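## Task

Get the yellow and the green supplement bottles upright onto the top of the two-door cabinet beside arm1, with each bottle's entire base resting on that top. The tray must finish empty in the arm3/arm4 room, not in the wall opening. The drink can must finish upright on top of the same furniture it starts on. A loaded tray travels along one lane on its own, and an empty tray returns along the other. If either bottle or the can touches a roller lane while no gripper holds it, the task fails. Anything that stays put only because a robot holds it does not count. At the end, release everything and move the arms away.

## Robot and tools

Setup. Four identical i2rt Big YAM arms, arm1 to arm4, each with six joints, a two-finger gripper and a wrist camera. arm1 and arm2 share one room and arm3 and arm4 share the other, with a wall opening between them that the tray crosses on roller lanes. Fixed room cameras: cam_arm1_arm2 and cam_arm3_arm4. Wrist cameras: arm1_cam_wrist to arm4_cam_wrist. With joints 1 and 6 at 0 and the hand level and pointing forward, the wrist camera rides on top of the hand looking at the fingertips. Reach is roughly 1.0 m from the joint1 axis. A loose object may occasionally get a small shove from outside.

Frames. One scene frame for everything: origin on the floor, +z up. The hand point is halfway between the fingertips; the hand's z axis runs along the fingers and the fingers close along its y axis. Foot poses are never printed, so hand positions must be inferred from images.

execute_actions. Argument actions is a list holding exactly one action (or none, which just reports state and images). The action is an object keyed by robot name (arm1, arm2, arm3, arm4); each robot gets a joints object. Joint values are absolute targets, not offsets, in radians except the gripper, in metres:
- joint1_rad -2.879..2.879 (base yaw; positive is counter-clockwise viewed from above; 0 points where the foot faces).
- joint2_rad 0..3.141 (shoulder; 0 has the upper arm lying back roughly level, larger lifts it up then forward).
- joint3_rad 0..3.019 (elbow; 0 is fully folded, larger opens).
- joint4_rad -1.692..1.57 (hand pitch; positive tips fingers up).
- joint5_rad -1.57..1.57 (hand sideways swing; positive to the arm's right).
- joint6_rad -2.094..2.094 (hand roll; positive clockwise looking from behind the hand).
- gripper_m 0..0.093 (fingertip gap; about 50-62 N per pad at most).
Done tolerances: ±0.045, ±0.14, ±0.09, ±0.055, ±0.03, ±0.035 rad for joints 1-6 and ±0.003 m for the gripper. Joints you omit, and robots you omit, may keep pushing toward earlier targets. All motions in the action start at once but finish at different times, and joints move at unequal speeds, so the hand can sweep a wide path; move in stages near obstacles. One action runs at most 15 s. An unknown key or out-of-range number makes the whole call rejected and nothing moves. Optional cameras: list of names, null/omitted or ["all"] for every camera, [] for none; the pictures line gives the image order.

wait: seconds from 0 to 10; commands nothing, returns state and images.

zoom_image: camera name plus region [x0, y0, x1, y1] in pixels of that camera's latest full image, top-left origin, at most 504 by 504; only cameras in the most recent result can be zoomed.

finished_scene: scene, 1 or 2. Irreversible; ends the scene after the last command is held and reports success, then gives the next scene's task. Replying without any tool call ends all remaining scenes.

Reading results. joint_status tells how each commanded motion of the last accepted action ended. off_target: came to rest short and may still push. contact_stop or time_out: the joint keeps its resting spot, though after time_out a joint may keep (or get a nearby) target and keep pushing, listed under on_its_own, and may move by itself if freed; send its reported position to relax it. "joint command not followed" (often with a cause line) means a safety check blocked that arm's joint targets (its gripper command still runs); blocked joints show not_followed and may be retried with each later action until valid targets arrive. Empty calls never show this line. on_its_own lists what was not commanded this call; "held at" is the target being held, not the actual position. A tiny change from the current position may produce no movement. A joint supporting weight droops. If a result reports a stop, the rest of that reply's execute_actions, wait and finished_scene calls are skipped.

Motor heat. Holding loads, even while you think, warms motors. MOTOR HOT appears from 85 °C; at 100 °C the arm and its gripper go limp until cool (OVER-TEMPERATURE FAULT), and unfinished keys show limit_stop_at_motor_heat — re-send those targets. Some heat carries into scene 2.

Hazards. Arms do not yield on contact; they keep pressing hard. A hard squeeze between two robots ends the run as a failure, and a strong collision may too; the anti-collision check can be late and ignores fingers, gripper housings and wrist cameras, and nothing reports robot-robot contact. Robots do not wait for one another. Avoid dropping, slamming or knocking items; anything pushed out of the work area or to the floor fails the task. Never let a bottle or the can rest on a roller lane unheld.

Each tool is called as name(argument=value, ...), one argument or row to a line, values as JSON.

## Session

execute_actions(
  actions=[],
)

Scene clock: 0.00 s.
arm1.joint_positions: joint1_rad=+0.147 joint2_rad=+0.611 joint3_rad=+1.534 joint4_rad=-1.564 joint5_rad=-0.154 joint6_rad=-0.137 gripper_m=+0.095
arm1.joint_status: not commanded
arm1.hand: x=-1.2005 y=-0.4294 z=+1.4499 quat_wxyz=(-0.262, +0.730, -0.510, -0.371) (m; scene frame)
arm2.joint_positions: joint1_rad=-0.194 joint2_rad=+0.327 joint3_rad=+1.332 joint4_rad=-1.511 joint5_rad=-0.146 joint6_rad=+0.029 gripper_m=+0.094
arm2.joint_status: not commanded
arm2.hand: x=-1.6940 y=+0.1331 z=+1.4768 quat_wxyz=(-0.510, -0.076, -0.857, -0.007) (m; scene frame)
arm3.joint_positions: joint1_rad=+0.199 joint2_rad=+0.622 joint3_rad=+1.618 joint4_rad=-1.358 joint5_rad=+0.088 joint6_rad=-0.020 gripper_m=+0.094
arm3.joint_status: not commanded
arm3.hand: x=+1.1347 y=-0.4056 z=+1.5107 quat_wxyz=(-0.388, +0.623, -0.539, -0.413) (m; scene frame)
arm4.joint_positions: joint1_rad=+0.646 joint2_rad=+0.420 joint3_rad=+1.498 joint4_rad=-1.368 joint5_rad=+0.140 joint6_rad=+0.120 gripper_m=+0.095
arm4.joint_status: not commanded
arm4.hand: x=+1.6917 y=+0.0670 z=+1.5502 quat_wxyz=(-0.178, -0.784, -0.185, +0.566) (m; scene frame)
pictures: arm1_cam_wrist, arm2_cam_wrist, arm3_cam_wrist, arm4_cam_wrist, cam_arm1_arm2, cam_arm3_arm4
Images, in order (width x height): arm1_cam_wrist 672x504, arm2_cam_wrist 672x504, arm3_cam_wrist 672x504, arm4_cam_wrist 672x504, cam_arm1_arm2 672x504, cam_arm3_arm4 672x504.

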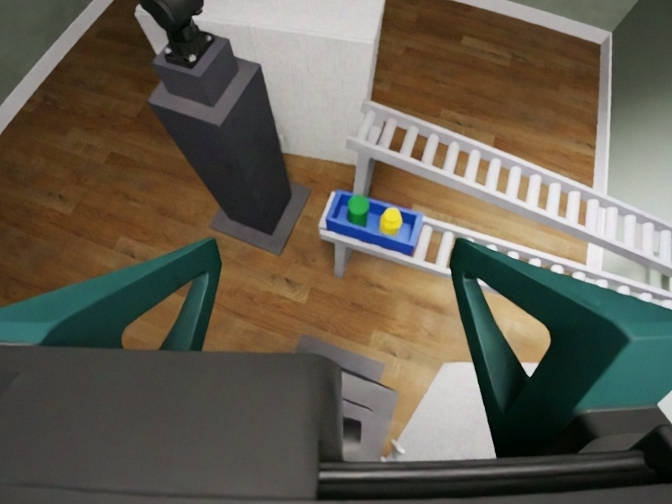

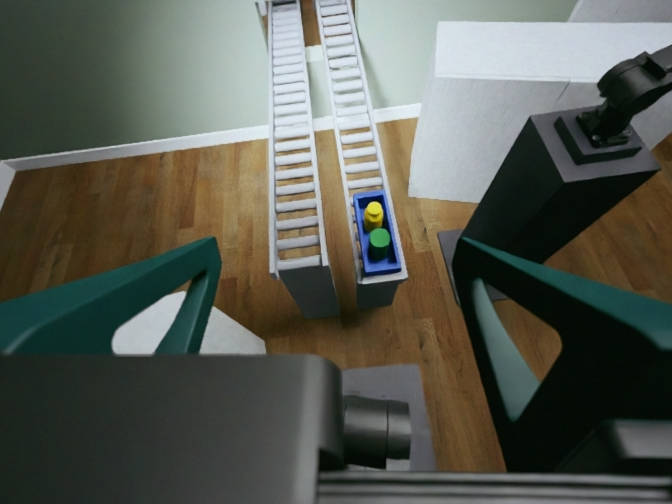

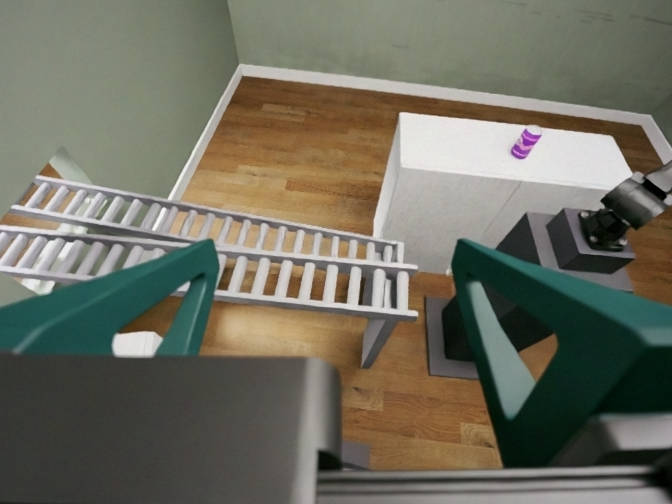

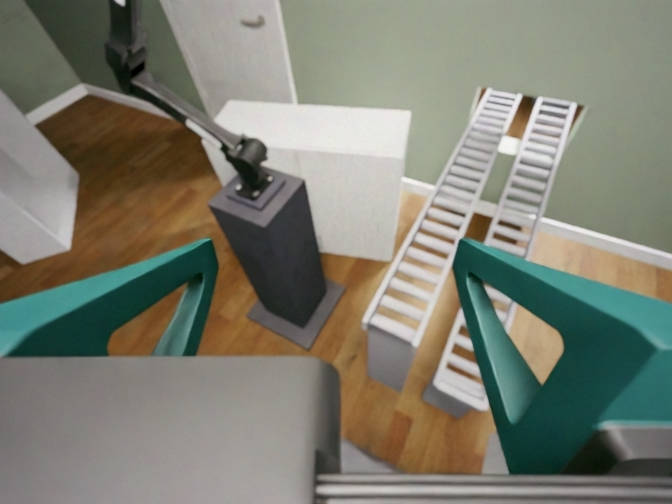

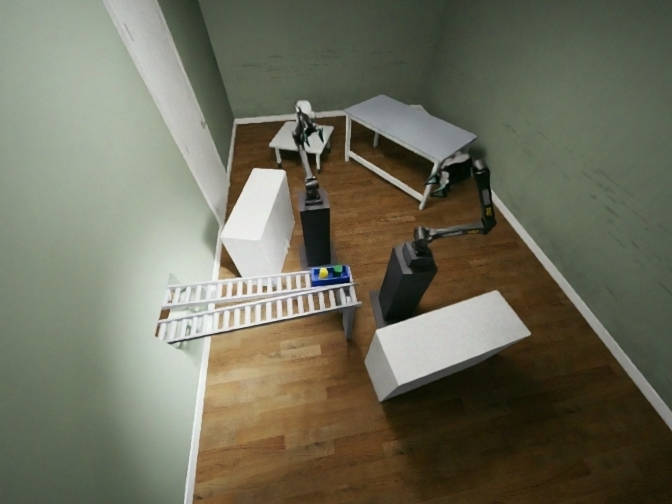

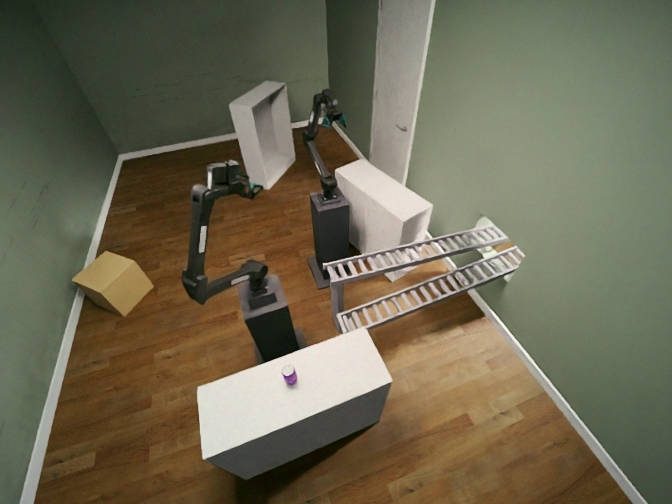

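execute_actions(
  actions=[
    {"arm1":{"joints":{"joint1_rad":0.02,"joint2_rad":2.15,"joint3_rad":1.55,"joint4_rad":-0.96,"joint5_rad":0,"joint6_rad":0}},"arm2":{"joints":{"joint5_rad":0,"joint6_rad":0,"joint1_rad":-0.3}}},
  ],
  cameras=["arm1_cam_wrist","cam_arm1_arm2"],
)

Scene clock: 2.77 s.
arm1.joint_positions: joint1_rad=+0.031 joint2_rad=+2.138 joint3_rad=+1.533 joint4_rad=-0.966 joint5_rad=-0.002 joint6_rad=-0.010 gripper_m=+0.095
arm1.joint_status: all done
arm1.hand: x=-1.1755 y=-0.0033 z=+0.8383 quat_wxyz=(+0.006, +0.721, -0.693, -0.007) (m; scene frame)
arm2.joint_positions: joint1_rad=-0.293 joint2_rad=+0.327 joint3_rad=+1.332 joint4_rad=-1.511 joint5_rad=-0.004 joint6_rad=+0.010 gripper_m=+0.094
arm2.joint_status: all done
arm2.hand: x=-1.7010 y=+0.0992 z=+1.4762 quat_wxyz=(-0.502, -0.146, -0.849, +0.083) (m; scene frame)
arm3.joint_positions: joint1_rad=+0.199 joint2_rad=+0.622 joint3_rad=+1.618 joint4_rad=-1.358 joint5_rad=+0.088 joint6_rad=-0.020 gripper_m=+0.094
arm3.joint_status: not commanded
arm3.hand: x=+1.1347 y=-0.4056 z=+1.5107 quat_wxyz=(-0.388, +0.623, -0.539, -0.413) (m; scene frame)
arm4.joint_positions: joint1_rad=+0.646 joint2_rad=+0.420 joint3_rad=+1.498 joint4_rad=-1.368 joint5_rad=+0.140 joint6_rad=+0.120 gripper_m=+0.095
arm4.joint_status: not commanded
arm4.hand: x=+1.6917 y=+0.0670 z=+1.5502 quat_wxyz=(-0.178, -0.784, -0.185, +0.566) (m; scene frame)
pictures: arm1_cam_wrist, cam_arm1_arm2
Images, in order (width x height): arm1_cam_wrist 672x504, cam_arm1_arm2 672x504.

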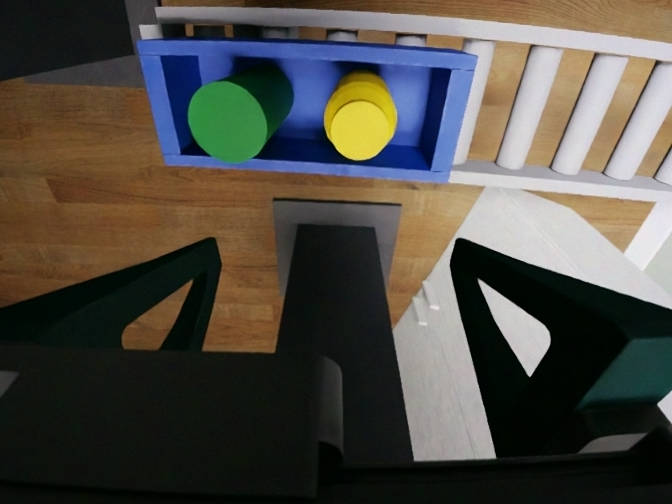

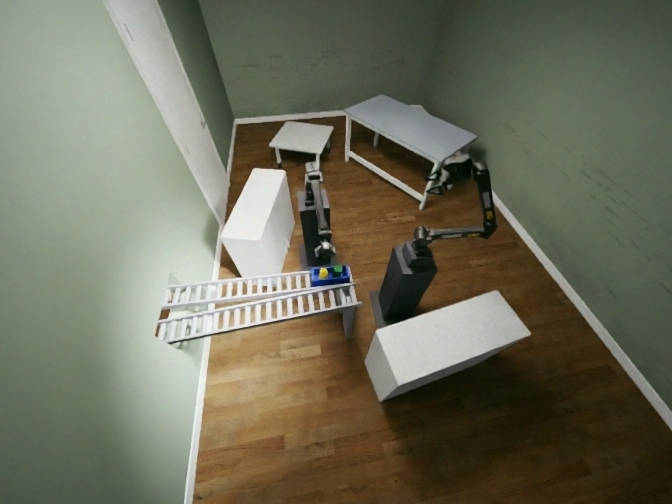

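execute_actions(
  actions=[
    {"arm1":{"joints":{"joint1_rad":-0.005,"joint2_rad":2.365,"joint3_rad":1.49,"joint4_rad":-0.7,"joint6_rad":-0.04}}},
  ],
  cameras=["arm1_cam_wrist"],
)

Scene clock: 4.87 s.
arm1.joint_positions: joint1_rad=+0.004 joint2_rad=+2.376 joint3_rad=+1.473 joint4_rad=-0.710 joint5_rad=-0.002 joint6_rad=-0.030 gripper_m=+0.095
arm1.joint_status: all done
arm1.hand: x=-1.1615 y=-0.0319 z=+0.6858 quat_wxyz=(+0.021, +0.718, -0.696, +0.008) (m; scene frame)
arm2.joint_positions: joint1_rad=-0.293 joint2_rad=+0.327 joint3_rad=+1.332 joint4_rad=-1.511 joint5_rad=-0.004 joint6_rad=+0.010 gripper_m=+0.094
arm2.joint_status: not commanded
arm2.hand: x=-1.7010 y=+0.0992 z=+1.4762 quat_wxyz=(-0.502, -0.146, -0.849, +0.083) (m; scene frame)
arm3.joint_positions: joint1_rad=+0.199 joint2_rad=+0.622 joint3_rad=+1.618 joint4_rad=-1.358 joint5_rad=+0.088 joint6_rad=-0.020 gripper_m=+0.094
arm3.joint_status: not commanded
arm3.hand: x=+1.1347 y=-0.4056 z=+1.5107 quat_wxyz=(-0.388, +0.623, -0.539, -0.413) (m; scene frame)
arm4.joint_positions: joint1_rad=+0.646 joint2_rad=+0.420 joint3_rad=+1.498 joint4_rad=-1.368 joint5_rad=+0.140 joint6_rad=+0.120 gripper_m=+0.095
arm4.joint_status: not commanded
arm4.hand: x=+1.6917 y=+0.0670 z=+1.5502 quat_wxyz=(-0.178, -0.784, -0.185, +0.566) (m; scene frame)
pictures: arm1_cam_wrist
Images, in order (width x height): arm1_cam_wrist 672x504.

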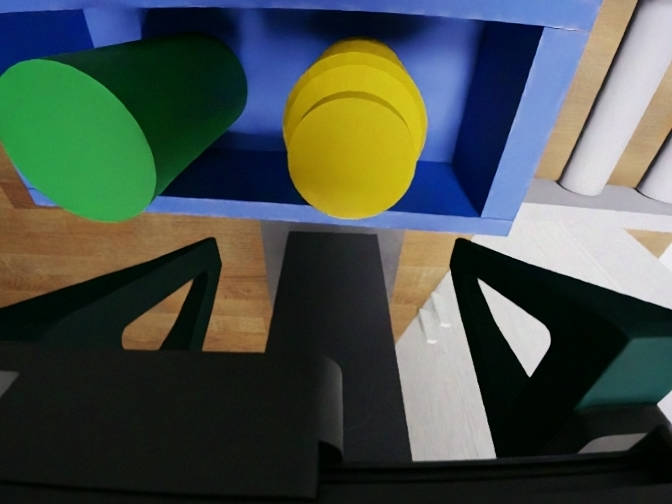

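execute_actions(
  actions=[
    {"arm1":{"joints":{"joint1_rad":-0.017,"joint2_rad":2.4,"joint3_rad":1.59,"joint4_rad":-0.72,"gripper_m":0.086}}},
  ],
  cameras=[],
)

execute_actions(
  actions=[
    {"arm1":{"joints":{"joint2_rad":2.54,"joint3_rad":1.6,"joint4_rad":-0.6}}},
  ],
  cameras=["arm1_cam_wrist"],
)

Scene clock: 6.97 s.
arm1.joint_positions: joint1_rad=-0.003 joint2_rad=+2.377 joint3_rad=+1.575 joint4_rad=-0.716 joint5_rad=-0.002 joint6_rad=-0.030 gripper_m=+0.086
arm1.joint_status: all done
arm1.hand: x=-1.1572 y=+0.0210 z=+0.7113 quat_wxyz=(-0.014, +0.716, -0.698, -0.025) (m; scene frame)
arm2.joint_positions: joint1_rad=-0.293 joint2_rad=+0.327 joint3_rad=+1.332 joint4_rad=-1.511 joint5_rad=-0.004 joint6_rad=+0.010 gripper_m=+0.094
arm2.joint_status: not commanded
arm2.hand: x=-1.7010 y=+0.0992 z=+1.4762 quat_wxyz=(-0.502, -0.146, -0.849, +0.083) (m; scene frame)
arm3.joint_positions: joint1_rad=+0.199 joint2_rad=+0.622 joint3_rad=+1.618 joint4_rad=-1.358 joint5_rad=+0.088 joint6_rad=-0.020 gripper_m=+0.094
arm3.joint_status: not commanded
arm3.hand: x=+1.1347 y=-0.4056 z=+1.5107 quat_wxyz=(-0.388, +0.623, -0.539, -0.413) (m; scene frame)
arm4.joint_positions: joint1_rad=+0.646 joint2_rad=+0.420 joint3_rad=+1.498 joint4_rad=-1.368 joint5_rad=+0.140 joint6_rad=+0.120 gripper_m=+0.095
arm4.joint_status: not commanded
arm4.hand: x=+1.6917 y=+0.0670 z=+1.5502 quat_wxyz=(-0.178, -0.784, -0.185, +0.566) (m; scene frame)
pictures: none
No camera images: the call's "cameras" was empty. Leave "cameras" out to get every camera's image.

Scene clock: 8.20 s.
arm1.joint_positions: joint1_rad=-0.003 joint2_rad=+2.536 joint3_rad=+1.586 joint4_rad=-0.608 joint5_rad=-0.002 joint6_rad=-0.030 gripper_m=+0.086
arm1.joint_status: all done
arm1.hand: x=-1.1586 y=-0.0027 z=+0.6209 quat_wxyz=(+0.001, +0.716, -0.698, -0.011) (m; scene frame)
arm2.joint_positions: joint1_rad=-0.293 joint2_rad=+0.327 joint3_rad=+1.332 joint4_rad=-1.511 joint5_rad=-0.004 joint6_rad=+0.010 gripper_m=+0.094
arm2.joint_status: not commanded
arm2.hand: x=-1.7010 y=+0.0992 z=+1.4762 quat_wxyz=(-0.502, -0.146, -0.849, +0.083) (m; scene frame)
arm3.joint_positions: joint1_rad=+0.199 joint2_rad=+0.622 joint3_rad=+1.618 joint4_rad=-1.358 joint5_rad=+0.088 joint6_rad=-0.020 gripper_m=+0.094
arm3.joint_status: not commanded
arm3.hand: x=+1.1347 y=-0.4056 z=+1.5107 quat_wxyz=(-0.388, +0.623, -0.539, -0.413) (m; scene frame)
arm4.joint_positions: joint1_rad=+0.646 joint2_rad=+0.420 joint3_rad=+1.498 joint4_rad=-1.368 joint5_rad=+0.140 joint6_rad=+0.120 gripper_m=+0.095
arm4.joint_status: not commanded
arm4.hand: x=+1.6917 y=+0.0670 z=+1.5502 quat_wxyz=(-0.178, -0.784, -0.185, +0.566) (m; scene frame)
pictures: arm1_cam_wrist
Images, in order (width x height): arm1_cam_wrist 672x504.

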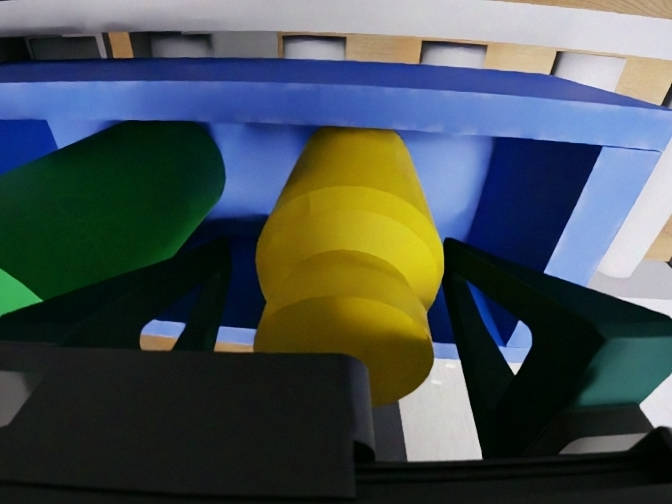

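execute_actions(
  actions=[
    {"arm1":{"joints":{"joint1_rad":-0.025,"joint3_rad":1.54}}},
  ],
  cameras=["arm1_cam_wrist"],
)

Scene clock: 9.33 s.
arm1.joint_positions: joint1_rad=-0.011 joint2_rad=+2.536 joint3_rad=+1.534 joint4_rad=-0.606 joint5_rad=-0.002 joint6_rad=-0.030 gripper_m=+0.086
arm1.joint_status: all done
arm1.hand: x=-1.1542 y=-0.0314 z=+0.6099 quat_wxyz=(+0.019, +0.713, -0.701, +0.006) (m; scene frame)
arm2.joint_positions: joint1_rad=-0.293 joint2_rad=+0.327 joint3_rad=+1.332 joint4_rad=-1.511 joint5_rad=-0.004 joint6_rad=+0.010 gripper_m=+0.094
arm2.joint_status: not commanded
arm2.hand: x=-1.7010 y=+0.0992 z=+1.4762 quat_wxyz=(-0.502, -0.146, -0.849, +0.083) (m; scene frame)
arm3.joint_positions: joint1_rad=+0.199 joint2_rad=+0.622 joint3_rad=+1.618 joint4_rad=-1.358 joint5_rad=+0.088 joint6_rad=-0.020 gripper_m=+0.094
arm3.joint_status: not commanded
arm3.hand: x=+1.1347 y=-0.4056 z=+1.5107 quat_wxyz=(-0.388, +0.623, -0.539, -0.413) (m; scene frame)
arm4.joint_positions: joint1_rad=+0.646 joint2_rad=+0.420 joint3_rad=+1.498 joint4_rad=-1.368 joint5_rad=+0.140 joint6_rad=+0.120 gripper_m=+0.095
arm4.joint_status: not commanded
arm4.hand: x=+1.6917 y=+0.0670 z=+1.5502 quat_wxyz=(-0.178, -0.784, -0.185, +0.566) (m; scene frame)
pictures: arm1_cam_wrist
Images, in order (width x height): arm1_cam_wrist 672x504.

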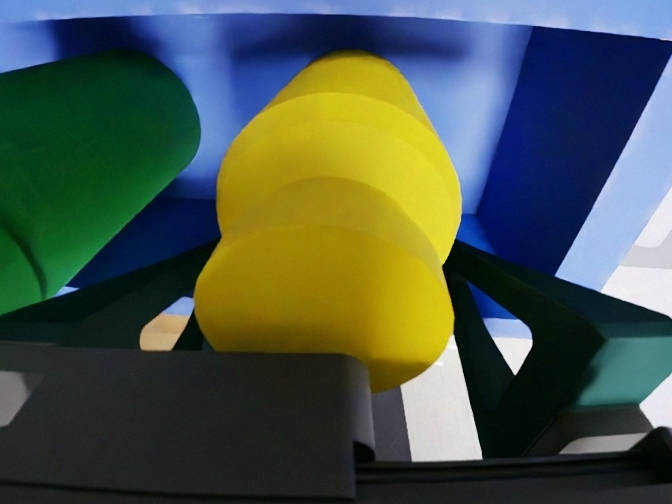

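execute_actions(
  actions=[
    {"arm1":{"joints":{"joint4_rad":-0.565}}},
  ],
  cameras=[],
)

execute_actions(
  actions=[
    {"arm1":{"joints":{"gripper_m":0.04}}},
  ],
  cameras=["arm1_cam_wrist"],
)

execute_actions(
  actions=[
    {"arm1":{"joints":{"joint2_rad":2.38,"joint3_rad":1.5,"joint4_rad":-0.69}}},
  ],
  cameras=["arm1_cam_wrist"],
)

Scene clock: 10.67 s.
arm1.joint_positions: joint1_rad=-0.011 joint2_rad=+2.536 joint3_rad=+1.534 joint4_rad=-0.576 joint5_rad=-0.002 joint6_rad=-0.030 gripper_m=+0.086
arm1.joint_status: all done
arm1.hand: x=-1.1541 y=-0.0241 z=+0.6097 quat_wxyz=(+0.008, +0.713, -0.701, -0.004) (m; scene frame)
arm2.joint_positions: joint1_rad=-0.293 joint2_rad=+0.327 joint3_rad=+1.332 joint4_rad=-1.511 joint5_rad=-0.004 joint6_rad=+0.010 gripper_m=+0.094
arm2.joint_status: not commanded
arm2.hand: x=-1.7010 y=+0.0992 z=+1.4762 quat_wxyz=(-0.502, -0.146, -0.849, +0.083) (m; scene frame)
arm3.joint_positions: joint1_rad=+0.199 joint2_rad=+0.622 joint3_rad=+1.618 joint4_rad=-1.358 joint5_rad=+0.088 joint6_rad=-0.020 gripper_m=+0.094
arm3.joint_status: not commanded
arm3.hand: x=+1.1347 y=-0.4056 z=+1.5107 quat_wxyz=(-0.388, +0.623, -0.539, -0.413) (m; scene frame)
arm4.joint_positions: joint1_rad=+0.646 joint2_rad=+0.420 joint3_rad=+1.498 joint4_rad=-1.368 joint5_rad=+0.140 joint6_rad=+0.120 gripper_m=+0.095
arm4.joint_status: not commanded
arm4.hand: x=+1.6917 y=+0.0670 z=+1.5502 quat_wxyz=(-0.178, -0.784, -0.185, +0.566) (m; scene frame)
pictures: none
No camera images: the call's "cameras" was empty. Leave "cameras" out to get every camera's image.

Scene clock: 11.27 s.
arm1.joint_positions: joint1_rad=-0.011 joint2_rad=+2.536 joint3_rad=+1.533 joint4_rad=-0.575 joint5_rad=-0.001 joint6_rad=-0.032 gripper_m=+0.040
arm1.joint_status: all done
arm1.hand: x=-1.1539 y=-0.0245 z=+0.6095 quat_wxyz=(+0.008, +0.714, -0.701, -0.003) (m; scene frame)
arm2.joint_positions: joint1_rad=-0.293 joint2_rad=+0.327 joint3_rad=+1.332 joint4_rad=-1.511 joint5_rad=-0.004 joint6_rad=+0.010 gripper_m=+0.094
arm2.joint_status: not commanded
arm2.hand: x=-1.7010 y=+0.0992 z=+1.4762 quat_wxyz=(-0.502, -0.146, -0.849, +0.083) (m; scene frame)
arm3.joint_positions: joint1_rad=+0.199 joint2_rad=+0.622 joint3_rad=+1.618 joint4_rad=-1.358 joint5_rad=+0.088 joint6_rad=-0.020 gripper_m=+0.094
arm3.joint_status: not commanded
arm3.hand: x=+1.1347 y=-0.4056 z=+1.5107 quat_wxyz=(-0.388, +0.623, -0.539, -0.413) (m; scene frame)
arm4.joint_positions: joint1_rad=+0.646 joint2_rad=+0.420 joint3_rad=+1.498 joint4_rad=-1.368 joint5_rad=+0.140 joint6_rad=+0.120 gripper_m=+0.095
arm4.joint_status: not commanded
arm4.hand: x=+1.6917 y=+0.0670 z=+1.5502 quat_wxyz=(-0.178, -0.784, -0.185, +0.566) (m; scene frame)
pictures: arm1_cam_wrist
Images, in order (width x height): arm1_cam_wrist 672x504.

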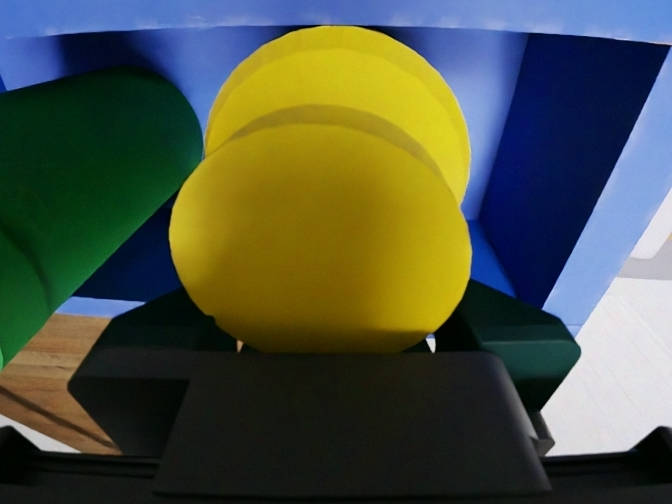

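Scene clock: 12.43 s.
arm1.joint_positions: joint1_rad=-0.011 joint2_rad=+2.372 joint3_rad=+1.493 joint4_rad=-0.682 joint5_rad=-0.001 joint6_rad=-0.033 gripper_m=+0.040
arm1.joint_status: all done
arm1.hand: x=-1.1523 y=-0.0130 z=+0.6925 quat_wxyz=(+0.002, +0.714, -0.700, -0.009) (m; scene frame)
arm2.joint_positions: joint1_rad=-0.293 joint2_rad=+0.327 joint3_rad=+1.332 joint4_rad=-1.511 joint5_rad=-0.004 joint6_rad=+0.010 gripper_m=+0.094
arm2.joint_status: not commanded
arm2.hand: x=-1.7010 y=+0.0992 z=+1.4762 quat_wxyz=(-0.502, -0.146, -0.849, +0.083) (m; scene frame)
arm3.joint_positions: joint1_rad=+0.199 joint2_rad=+0.622 joint3_rad=+1.618 joint4_rad=-1.358 joint5_rad=+0.088 joint6_rad=-0.020 gripper_m=+0.094
arm3.joint_status: not commanded
arm3.hand: x=+1.1347 y=-0.4056 z=+1.5107 quat_wxyz=(-0.388, +0.623, -0.539, -0.413) (m; scene frame)
arm4.joint_positions: joint1_rad=+0.646 joint2_rad=+0.420 joint3_rad=+1.498 joint4_rad=-1.368 joint5_rad=+0.140 joint6_rad=+0.120 gripper_m=+0.095
arm4.joint_status: not commanded
arm4.hand: x=+1.6917 y=+0.0670 z=+1.5502 quat_wxyz=(-0.178, -0.784, -0.185, +0.566) (m; scene frame)
pictures: arm1_cam_wrist
Images, in order (width x height): arm1_cam_wrist 672x504.

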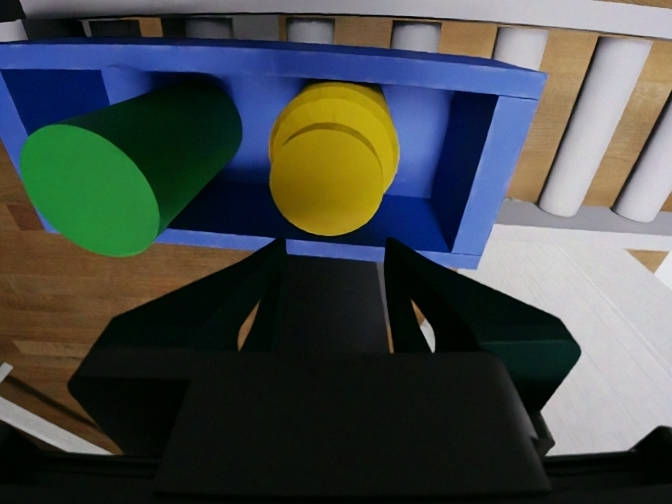

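execute_actions(
  actions=[
    {"arm1":{"joints":{"joint1_rad":-0.003,"joint3_rad":1.6,"joint4_rad":-0.77,"gripper_m":0.088}}},
  ],
  cameras=["arm1_cam_wrist"],
)

execute_actions(
  actions=[
    {"arm1":{"joints":{"joint2_rad":2.575,"joint4_rad":-0.595}}},
  ],
  cameras=["arm1_cam_wrist"],
)

Scene clock: 14.50 s.
arm1.joint_positions: joint1_rad=-0.011 joint2_rad=+2.372 joint3_rad=+1.581 joint4_rad=-0.761 joint5_rad=-0.001 joint6_rad=-0.033 gripper_m=+0.088
arm1.joint_status: all done
arm1.hand: x=-1.1515 y=+0.0144 z=+0.7153 quat_wxyz=(-0.002, +0.714, -0.700, -0.013) (m; scene frame)
arm2.joint_positions: joint1_rad=-0.293 joint2_rad=+0.327 joint3_rad=+1.332 joint4_rad=-1.511 joint5_rad=-0.004 joint6_rad=+0.010 gripper_m=+0.094
arm2.joint_status: not commanded
arm2.hand: x=-1.7010 y=+0.0992 z=+1.4762 quat_wxyz=(-0.502, -0.146, -0.849, +0.083) (m; scene frame)
arm3.joint_positions: joint1_rad=+0.199 joint2_rad=+0.622 joint3_rad=+1.618 joint4_rad=-1.358 joint5_rad=+0.088 joint6_rad=-0.020 gripper_m=+0.094
arm3.joint_status: not commanded
arm3.hand: x=+1.1347 y=-0.4056 z=+1.5107 quat_wxyz=(-0.388, +0.623, -0.539, -0.413) (m; scene frame)
arm4.joint_positions: joint1_rad=+0.646 joint2_rad=+0.420 joint3_rad=+1.498 joint4_rad=-1.368 joint5_rad=+0.140 joint6_rad=+0.120 gripper_m=+0.095
arm4.joint_status: not commanded
arm4.hand: x=+1.6917 y=+0.0670 z=+1.5502 quat_wxyz=(-0.178, -0.784, -0.185, +0.566) (m; scene frame)
pictures: arm1_cam_wrist
Images, in order (width x height): arm1_cam_wrist 672x504.

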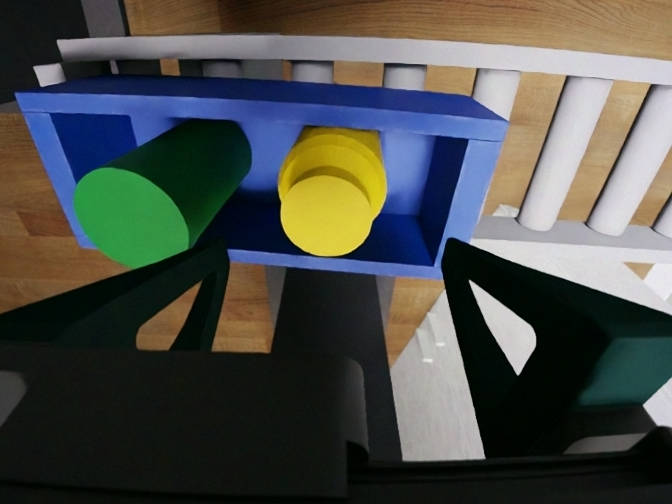

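Scene clock: 15.80 s.
arm1.joint_positions: joint1_rad=-0.011 joint2_rad=+2.565 joint3_rad=+1.593 joint4_rad=-0.601 joint5_rad=-0.001 joint6_rad=-0.033 gripper_m=+0.088
arm1.joint_status: all done
arm1.hand: x=-1.1534 y=-0.0087 z=+0.6060 quat_wxyz=(+0.006, +0.714, -0.700, -0.005) (m; scene frame)
arm2.joint_positions: joint1_rad=-0.293 joint2_rad=+0.327 joint3_rad=+1.332 joint4_rad=-1.511 joint5_rad=-0.004 joint6_rad=+0.010 gripper_m=+0.094
arm2.joint_status: not commanded
arm2.hand: x=-1.7010 y=+0.0992 z=+1.4762 quat_wxyz=(-0.502, -0.146, -0.849, +0.083) (m; scene frame)
arm3.joint_positions: joint1_rad=+0.199 joint2_rad=+0.622 joint3_rad=+1.618 joint4_rad=-1.358 joint5_rad=+0.088 joint6_rad=-0.020 gripper_m=+0.094
arm3.joint_status: not commanded
arm3.hand: x=+1.1347 y=-0.4056 z=+1.5107 quat_wxyz=(-0.388, +0.623, -0.539, -0.413) (m; scene frame)
arm4.joint_positions: joint1_rad=+0.646 joint2_rad=+0.420 joint3_rad=+1.498 joint4_rad=-1.368 joint5_rad=+0.140 joint6_rad=+0.120 gripper_m=+0.095
arm4.joint_status: not commanded
arm4.hand: x=+1.6917 y=+0.0670 z=+1.5502 quat_wxyz=(-0.178, -0.784, -0.185, +0.566) (m; scene frame)
pictures: arm1_cam_wrist
Images, in order (width x height): arm1_cam_wrist 672x504.

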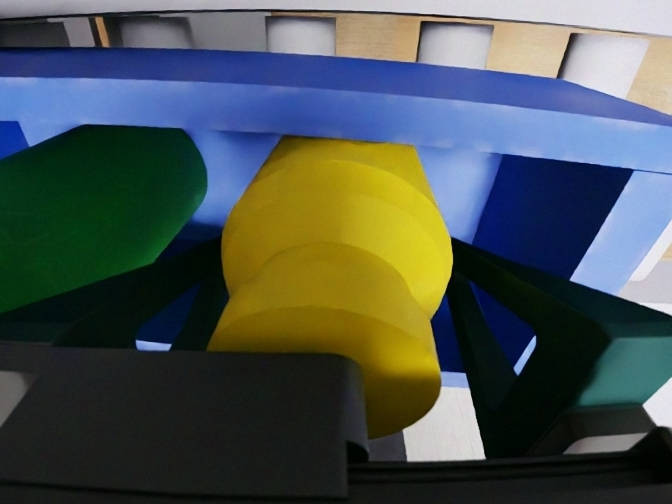

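execute_actions(
  actions=[
    {"arm1":{"joints":{"joint4_rad":-0.55}}},
  ],
  cameras=[],
)

execute_actions(
  actions=[
    {"arm1":{"joints":{"gripper_m":0.04}}},
  ],
  cameras=["arm1_cam_wrist"],
)

Scene clock: 16.97 s.
arm1.joint_positions: joint1_rad=-0.011 joint2_rad=+2.565 joint3_rad=+1.593 joint4_rad=-0.561 joint5_rad=-0.001 joint6_rad=-0.033 gripper_m=+0.088
arm1.joint_status: all done
arm1.hand: x=-1.1533 y=+0.0009 z=+0.6062 quat_wxyz=(-0.008, +0.714, -0.700, -0.019) (m; scene frame)
arm2.joint_positions: joint1_rad=-0.293 joint2_rad=+0.327 joint3_rad=+1.332 joint4_rad=-1.511 joint5_rad=-0.004 joint6_rad=+0.010 gripper_m=+0.094
arm2.joint_status: not commanded
arm2.hand: x=-1.7010 y=+0.0992 z=+1.4762 quat_wxyz=(-0.502, -0.146, -0.849, +0.083) (m; scene frame)
arm3.joint_positions: joint1_rad=+0.199 joint2_rad=+0.622 joint3_rad=+1.618 joint4_rad=-1.358 joint5_rad=+0.088 joint6_rad=-0.020 gripper_m=+0.094
arm3.joint_status: not commanded
arm3.hand: x=+1.1347 y=-0.4056 z=+1.5107 quat_wxyz=(-0.388, +0.623, -0.539, -0.413) (m; scene frame)
arm4.joint_positions: joint1_rad=+0.646 joint2_rad=+0.420 joint3_rad=+1.498 joint4_rad=-1.368 joint5_rad=+0.140 joint6_rad=+0.120 gripper_m=+0.095
arm4.joint_status: not commanded
arm4.hand: x=+1.6917 y=+0.0670 z=+1.5502 quat_wxyz=(-0.178, -0.784, -0.185, +0.566) (m; scene frame)
pictures: none
No camera images: the call's "cameras" was empty. Leave "cameras" out to get every camera's image.

Scene clock: 17.57 s.
arm1.joint_positions: joint1_rad=-0.011 joint2_rad=+2.565 joint3_rad=+1.593 joint4_rad=-0.561 joint5_rad=+0.000 joint6_rad=-0.033 gripper_m=+0.066
arm1.joint_status: gripper_m off_target (ended at +0.066, target +0.040)
arm1.hand: x=-1.1532 y=+0.0009 z=+0.6062 quat_wxyz=(-0.009, +0.714, -0.700, -0.019) (m; scene frame)
arm2.joint_positions: joint1_rad=-0.293 joint2_rad=+0.327 joint3_rad=+1.332 joint4_rad=-1.511 joint5_rad=-0.004 joint6_rad=+0.010 gripper_m=+0.094
arm2.joint_status: not commanded
arm2.hand: x=-1.7010 y=+0.0992 z=+1.4762 quat_wxyz=(-0.502, -0.146, -0.849, +0.083) (m; scene frame)
arm3.joint_positions: joint1_rad=+0.199 joint2_rad=+0.622 joint3_rad=+1.618 joint4_rad=-1.358 joint5_rad=+0.088 joint6_rad=-0.020 gripper_m=+0.094
arm3.joint_status: not commanded
arm3.hand: x=+1.1347 y=-0.4056 z=+1.5107 quat_wxyz=(-0.388, +0.623, -0.539, -0.413) (m; scene frame)
arm4.joint_positions: joint1_rad=+0.646 joint2_rad=+0.420 joint3_rad=+1.498 joint4_rad=-1.368 joint5_rad=+0.140 joint6_rad=+0.120 gripper_m=+0.095
arm4.joint_status: not commanded
arm4.hand: x=+1.6917 y=+0.0670 z=+1.5502 quat_wxyz=(-0.178, -0.784, -0.185, +0.566) (m; scene frame)
pictures: arm1_cam_wrist
Images, in order (width x height): arm1_cam_wrist 672x504.

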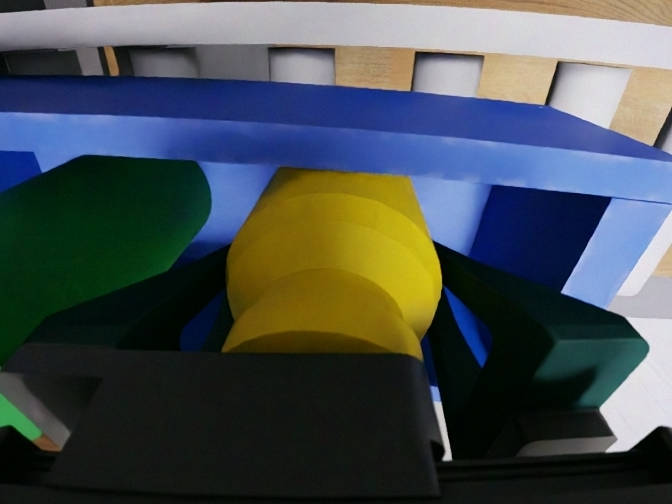

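execute_actions(
  actions=[
    {"arm1":{"joints":{"joint2_rad":2.41,"joint3_rad":1.505,"joint4_rad":-0.64}}},
  ],
  cameras=["arm1_cam_wrist"],
)

execute_actions(
  actions=[
    {"arm1":{"joints":{"joint2_rad":1.62,"joint3_rad":1.55,"joint4_rad":-1.46}}},
  ],
  cameras=["arm1_cam_wrist"],
)

execute_actions(
  actions=[
    {"arm1":{"joints":{"joint1_rad":-1.75}}},
  ],
  cameras=["arm1_cam_wrist","cam_arm1_arm2"],
)

Scene clock: 19.73 s.
arm1.joint_positions: joint1_rad=-0.011 joint2_rad=+2.428 joint3_rad=+1.500 joint4_rad=-0.632 joint5_rad=+0.000 joint6_rad=-0.033 gripper_m=+0.066
arm1.joint_status: all done
arm1.hand: x=-1.1525 y=-0.0153 z=+0.6631 quat_wxyz=(+0.001, +0.714, -0.700, -0.010) (m; scene frame)
arm2.joint_positions: joint1_rad=-0.293 joint2_rad=+0.327 joint3_rad=+1.332 joint4_rad=-1.511 joint5_rad=-0.004 joint6_rad=+0.010 gripper_m=+0.094
arm2.joint_status: not commanded
arm2.hand: x=-1.7010 y=+0.0992 z=+1.4762 quat_wxyz=(-0.502, -0.146, -0.849, +0.083) (m; scene frame)
arm3.joint_positions: joint1_rad=+0.199 joint2_rad=+0.622 joint3_rad=+1.618 joint4_rad=-1.358 joint5_rad=+0.088 joint6_rad=-0.020 gripper_m=+0.094
arm3.joint_status: not commanded
arm3.hand: x=+1.1347 y=-0.4056 z=+1.5107 quat_wxyz=(-0.388, +0.623, -0.539, -0.413) (m; scene frame)
arm4.joint_positions: joint1_rad=+0.646 joint2_rad=+0.420 joint3_rad=+1.498 joint4_rad=-1.368 joint5_rad=+0.140 joint6_rad=+0.120 gripper_m=+0.095
arm4.joint_status: not commanded
arm4.hand: x=+1.6917 y=+0.0670 z=+1.5502 quat_wxyz=(-0.178, -0.784, -0.185, +0.566) (m; scene frame)
pictures: arm1_cam_wrist
Images, in order (width x height): arm1_cam_wrist 672x504.

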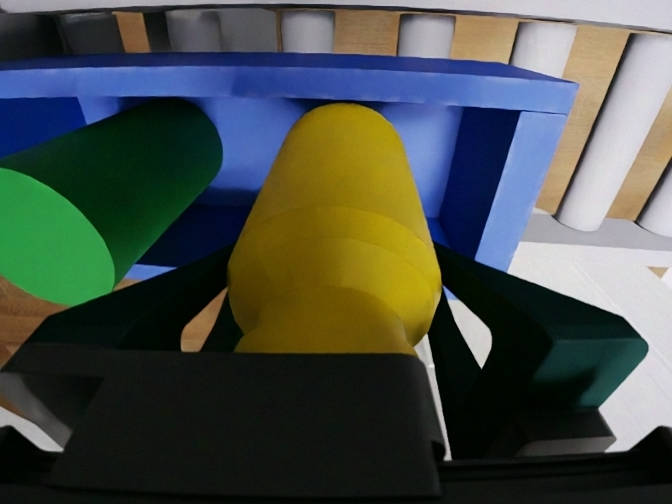

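Scene clock: 21.37 s.
arm1.joint_positions: joint1_rad=-0.011 joint2_rad=+1.612 joint3_rad=+1.538 joint4_rad=-1.453 joint5_rad=+0.000 joint6_rad=-0.033 gripper_m=+0.066
arm1.joint_status: all done
arm1.hand: x=-1.1469 y=-0.1033 z=+1.1192 quat_wxyz=(-0.011, +0.714, -0.700, -0.020) (m; scene frame)
arm2.joint_positions: joint1_rad=-0.293 joint2_rad=+0.327 joint3_rad=+1.332 joint4_rad=-1.511 joint5_rad=-0.004 joint6_rad=+0.010 gripper_m=+0.094
arm2.joint_status: not commanded
arm2.hand: x=-1.7010 y=+0.0992 z=+1.4762 quat_wxyz=(-0.502, -0.146, -0.849, +0.083) (m; scene frame)
arm3.joint_positions: joint1_rad=+0.199 joint2_rad=+0.622 joint3_rad=+1.618 joint4_rad=-1.358 joint5_rad=+0.088 joint6_rad=-0.020 gripper_m=+0.094
arm3.joint_status: not commanded
arm3.hand: x=+1.1347 y=-0.4056 z=+1.5107 quat_wxyz=(-0.388, +0.623, -0.539, -0.413) (m; scene frame)
arm4.joint_positions: joint1_rad=+0.646 joint2_rad=+0.420 joint3_rad=+1.498 joint4_rad=-1.368 joint5_rad=+0.140 joint6_rad=+0.120 gripper_m=+0.095
arm4.joint_status: not commanded
arm4.hand: x=+1.6917 y=+0.0670 z=+1.5502 quat_wxyz=(-0.178, -0.784, -0.185, +0.566) (m; scene frame)
pictures: arm1_cam_wrist
Images, in order (width x height): arm1_cam_wrist 672x504.

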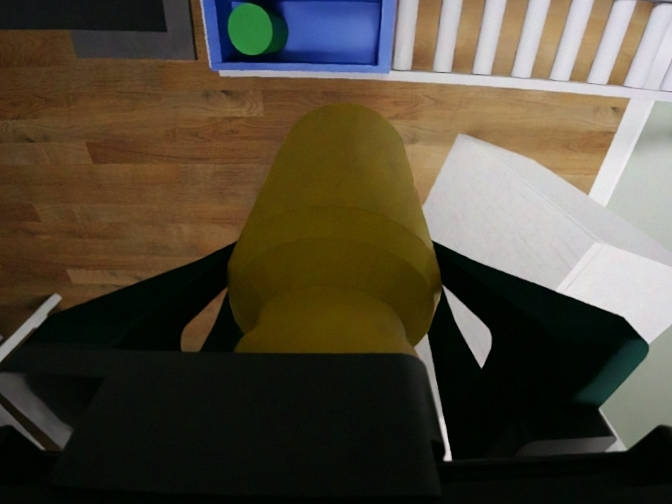

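Scene clock: 23.33 s.
arm1.joint_positions: joint1_rad=-1.754 joint2_rad=+1.619 joint3_rad=+1.538 joint4_rad=-1.453 joint5_rad=+0.001 joint6_rad=-0.033 gripper_m=+0.066
arm1.joint_status: all done
arm1.hand: x=-0.6654 y=-0.6926 z=+1.1084 quat_wxyz=(-0.011, -0.076, -0.997, +0.003) (m; scene frame)
arm2.joint_positions: joint1_rad=-0.293 joint2_rad=+0.327 joint3_rad=+1.332 joint4_rad=-1.511 joint5_rad=-0.004 joint6_rad=+0.010 gripper_m=+0.094
arm2.joint_status: not commanded
arm2.hand: x=-1.7010 y=+0.0992 z=+1.4762 quat_wxyz=(-0.502, -0.146, -0.849, +0.083) (m; scene frame)
arm3.joint_positions: joint1_rad=+0.199 joint2_rad=+0.622 joint3_rad=+1.618 joint4_rad=-1.358 joint5_rad=+0.088 joint6_rad=-0.020 gripper_m=+0.094
arm3.joint_status: not commanded
arm3.hand: x=+1.1347 y=-0.4056 z=+1.5107 quat_wxyz=(-0.388, +0.623, -0.539, -0.413) (m; scene frame)
arm4.joint_positions: joint1_rad=+0.646 joint2_rad=+0.420 joint3_rad=+1.498 joint4_rad=-1.368 joint5_rad=+0.140 joint6_rad=+0.120 gripper_m=+0.095
arm4.joint_status: not commanded
arm4.hand: x=+1.6917 y=+0.0670 z=+1.5502 quat_wxyz=(-0.178, -0.784, -0.185, +0.566) (m; scene frame)
pictures: arm1_cam_wrist, cam_arm1_arm2
Images, in order (width x height): arm1_cam_wrist 672x504, cam_arm1_arm2 672x504.

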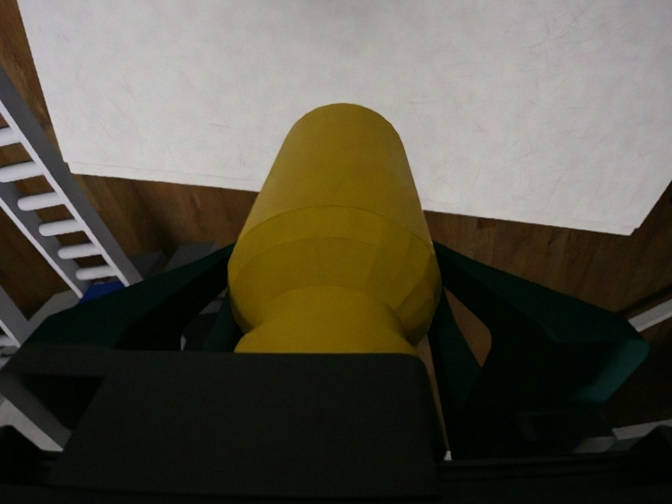

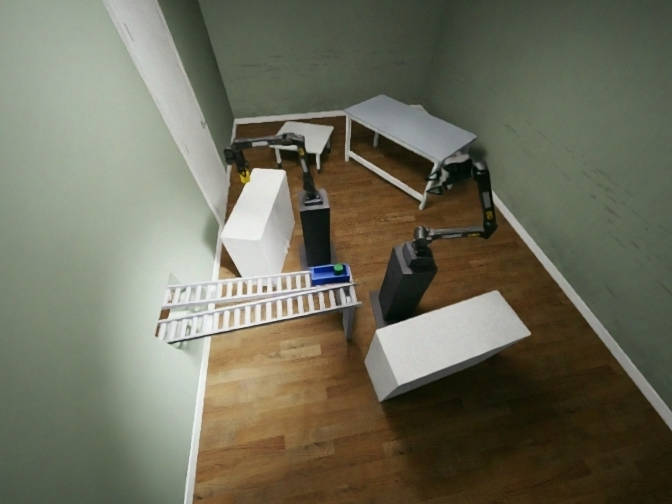

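execute_actions(
  actions=[
    {"arm1":{"joints":{"joint2_rad":1.87,"joint3_rad":1.37,"joint4_rad":-1.01}}},
  ],
  cameras=["arm1_cam_wrist","cam_arm1_arm2"],
)

zoom_image(
  camera="cam_arm1_arm2",
  region=[200,120,340,290],
)

Scene clock: 25.43 s.
arm1.joint_positions: joint1_rad=-1.754 joint2_rad=+1.905 joint3_rad=+1.340 joint4_rad=-1.020 joint5_rad=+0.001 joint6_rad=-0.033 gripper_m=+0.066
arm1.joint_status: all done
arm1.hand: x=-0.6374 y=-0.6983 z=+0.8946 quat_wxyz=(+0.015, -0.076, -0.997, +0.000) (m; scene frame)
arm2.joint_positions: joint1_rad=-0.293 joint2_rad=+0.327 joint3_rad=+1.332 joint4_rad=-1.511 joint5_rad=-0.004 joint6_rad=+0.010 gripper_m=+0.094
arm2.joint_status: not commanded
arm2.hand: x=-1.7010 y=+0.0992 z=+1.4762 quat_wxyz=(-0.502, -0.146, -0.849, +0.083) (m; scene frame)
arm3.joint_positions: joint1_rad=+0.199 joint2_rad=+0.622 joint3_rad=+1.618 joint4_rad=-1.358 joint5_rad=+0.088 joint6_rad=-0.020 gripper_m=+0.094
arm3.joint_status: not commanded
arm3.hand: x=+1.1347 y=-0.4056 z=+1.5107 quat_wxyz=(-0.388, +0.623, -0.539, -0.413) (m; scene frame)
arm4.joint_positions: joint1_rad=+0.646 joint2_rad=+0.420 joint3_rad=+1.498 joint4_rad=-1.368 joint5_rad=+0.140 joint6_rad=+0.120 gripper_m=+0.095
arm4.joint_status: not commanded
arm4.hand: x=+1.6917 y=+0.0670 z=+1.5502 quat_wxyz=(-0.178, -0.784, -0.185, +0.566) (m; scene frame)
pictures: arm1_cam_wrist, cam_arm1_arm2
Images, in order (width x height): arm1_cam_wrist 672x504, cam_arm1_arm2 672x504.

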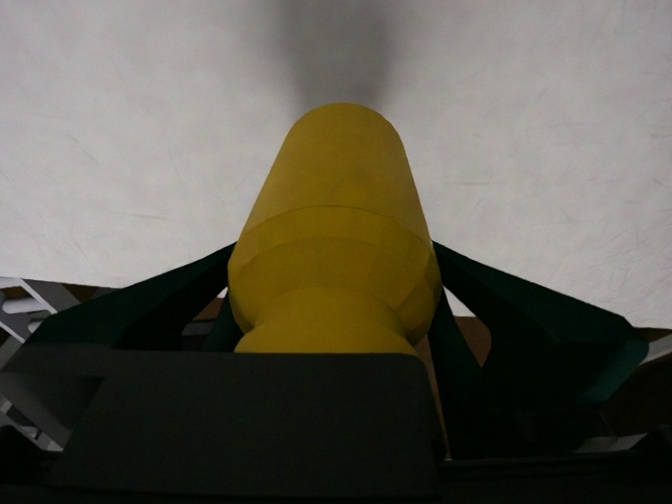

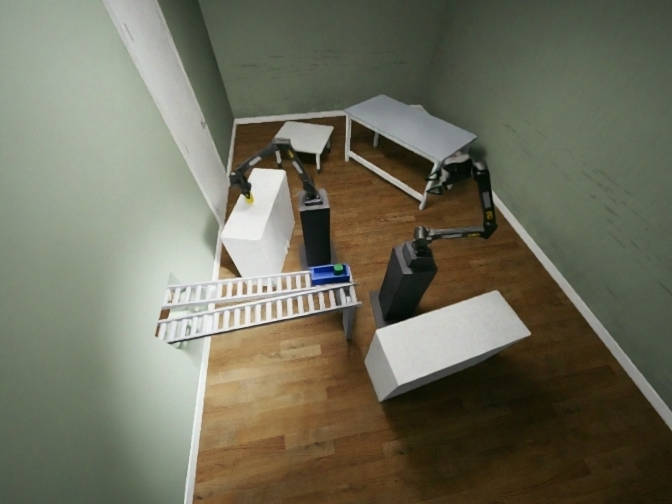

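Region (200, 120, 340, 290) of cam_arm1_arm2's 672x504 image, scaled by 2.965, with more detail than that image has; it fills the left 415 columns of this view, and the rest is white.

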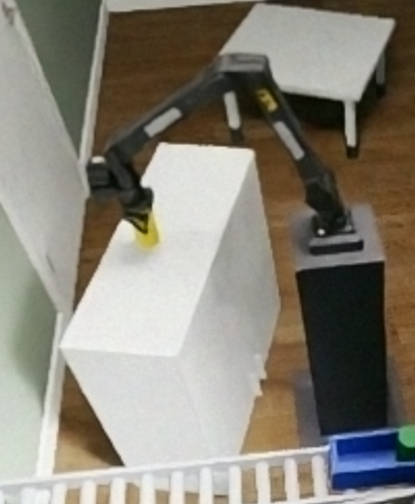

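execute_actions(
  actions=[
    {"arm1":{"joints":{"joint2_rad":1.96,"joint4_rad":-0.92}}},
  ],
  cameras=["arm1_cam_wrist","cam_arm1_arm2"],
)

zoom_image(
  camera="cam_arm1_arm2",
  region=[210,150,300,240],
)

Scene clock: 30.13 s.
arm1.joint_positions: joint1_rad=-1.754 joint2_rad=+1.946 joint3_rad=+1.340 joint4_rad=-0.931 joint5_rad=+0.001 joint6_rad=-0.033 gripper_m=+0.066
arm1.joint_status: all done
arm1.hand: x=-0.6213 y=-0.7013 z=+0.8737 quat_wxyz=(-0.009, -0.076, -0.997, +0.002) (m; scene frame)
arm2.joint_positions: joint1_rad=-0.293 joint2_rad=+0.327 joint3_rad=+1.332 joint4_rad=-1.511 joint5_rad=-0.004 joint6_rad=+0.010 gripper_m=+0.094
arm2.joint_status: not commanded
arm2.hand: x=-1.7010 y=+0.0992 z=+1.4762 quat_wxyz=(-0.502, -0.146, -0.849, +0.083) (m; scene frame)
arm3.joint_positions: joint1_rad=+0.199 joint2_rad=+0.622 joint3_rad=+1.618 joint4_rad=-1.358 joint5_rad=+0.088 joint6_rad=-0.020 gripper_m=+0.094
arm3.joint_status: not commanded
arm3.hand: x=+1.1347 y=-0.4056 z=+1.5107 quat_wxyz=(-0.388, +0.623, -0.539, -0.413) (m; scene frame)
arm4.joint_positions: joint1_rad=+0.646 joint2_rad=+0.420 joint3_rad=+1.498 joint4_rad=-1.368 joint5_rad=+0.140 joint6_rad=+0.120 gripper_m=+0.095
arm4.joint_status: not commanded
arm4.hand: x=+1.6917 y=+0.0670 z=+1.5502 quat_wxyz=(-0.178, -0.784, -0.185, +0.566) (m; scene frame)
pictures: arm1_cam_wrist, cam_arm1_arm2
Images, in order (width x height): arm1_cam_wrist 672x504, cam_arm1_arm2 672x504.

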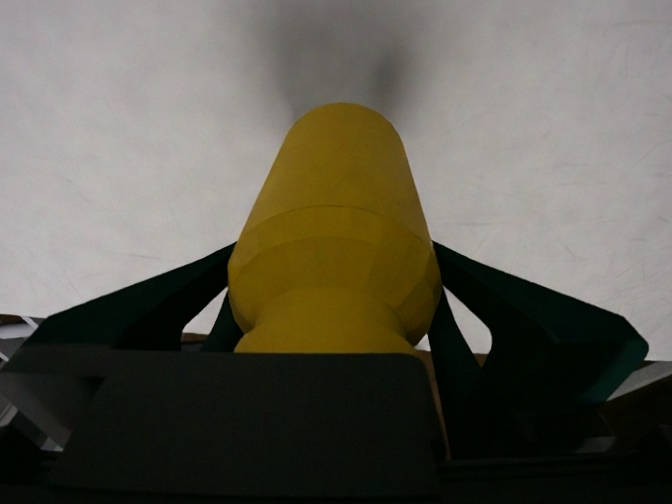

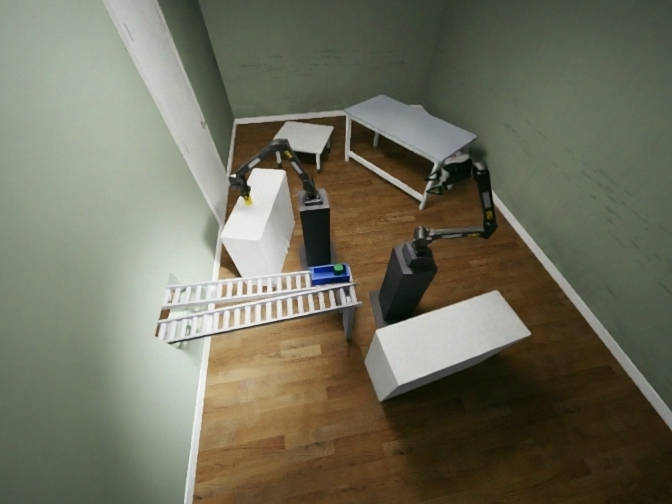

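Region (210, 150, 300, 240) of cam_arm1_arm2's 672x504 image, scaled by 5.600, with more detail than that image has.

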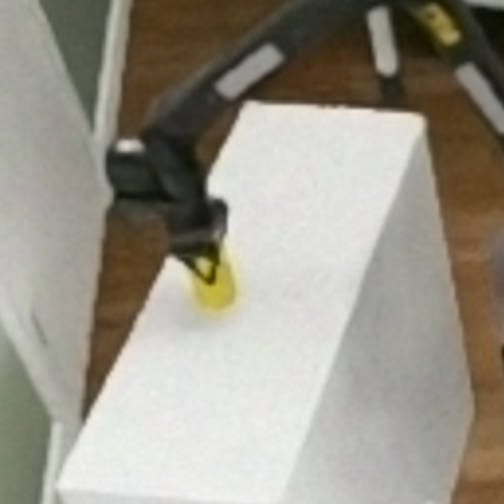

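execute_actions(
  actions=[
    {"arm1":{"joints":{"joint3_rad":1.27,"joint4_rad":-0.875}}},
  ],
  cameras=["arm1_cam_wrist","cam_arm1_arm2"],
)

zoom_image(
  camera="cam_arm1_arm2",
  region=[210,150,300,240],
)

Scene clock: 32.03 s.
arm1.joint_positions: joint1_rad=-1.754 joint2_rad=+1.949 joint3_rad=+1.254 joint4_rad=-0.882 joint5_rad=+0.001 joint6_rad=-0.033 gripper_m=+0.066
arm1.joint_status: all done
arm1.hand: x=-0.6507 y=-0.6958 z=+0.8462 quat_wxyz=(+0.011, -0.076, -0.997, +0.000) (m; scene frame)
arm2.joint_positions: joint1_rad=-0.293 joint2_rad=+0.327 joint3_rad=+1.332 joint4_rad=-1.511 joint5_rad=-0.004 joint6_rad=+0.010 gripper_m=+0.094
arm2.joint_status: not commanded
arm2.hand: x=-1.7010 y=+0.0992 z=+1.4762 quat_wxyz=(-0.502, -0.146, -0.849, +0.083) (m; scene frame)
arm3.joint_positions: joint1_rad=+0.199 joint2_rad=+0.622 joint3_rad=+1.618 joint4_rad=-1.358 joint5_rad=+0.088 joint6_rad=-0.020 gripper_m=+0.094
arm3.joint_status: not commanded
arm3.hand: x=+1.1347 y=-0.4056 z=+1.5107 quat_wxyz=(-0.388, +0.623, -0.539, -0.413) (m; scene frame)
arm4.joint_positions: joint1_rad=+0.646 joint2_rad=+0.420 joint3_rad=+1.498 joint4_rad=-1.368 joint5_rad=+0.140 joint6_rad=+0.120 gripper_m=+0.095
arm4.joint_status: not commanded
arm4.hand: x=+1.6917 y=+0.0670 z=+1.5502 quat_wxyz=(-0.178, -0.784, -0.185, +0.566) (m; scene frame)
pictures: arm1_cam_wrist, cam_arm1_arm2
Images, in order (width x height): arm1_cam_wrist 672x504, cam_arm1_arm2 672x504.

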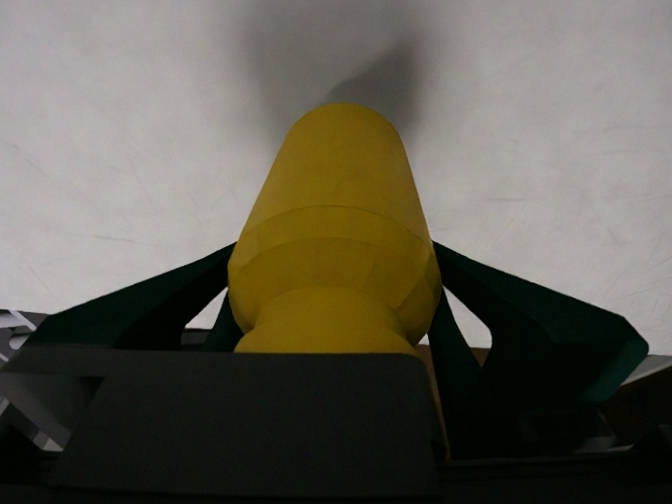

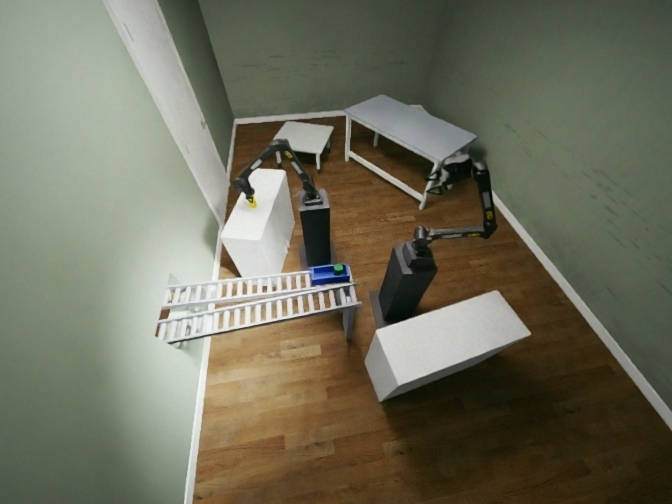

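Region (210, 150, 300, 240) of cam_arm1_arm2's 672x504 image, scaled by 5.600, with more detail than that image has.

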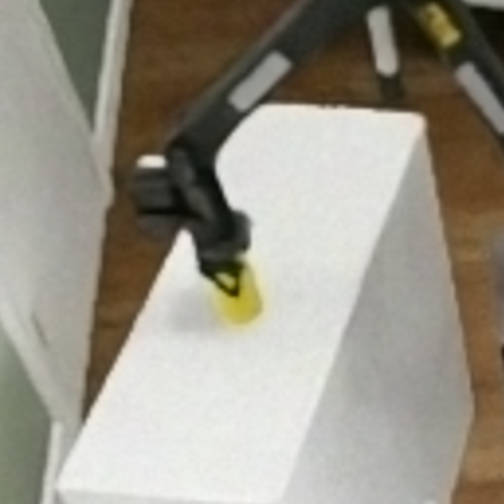

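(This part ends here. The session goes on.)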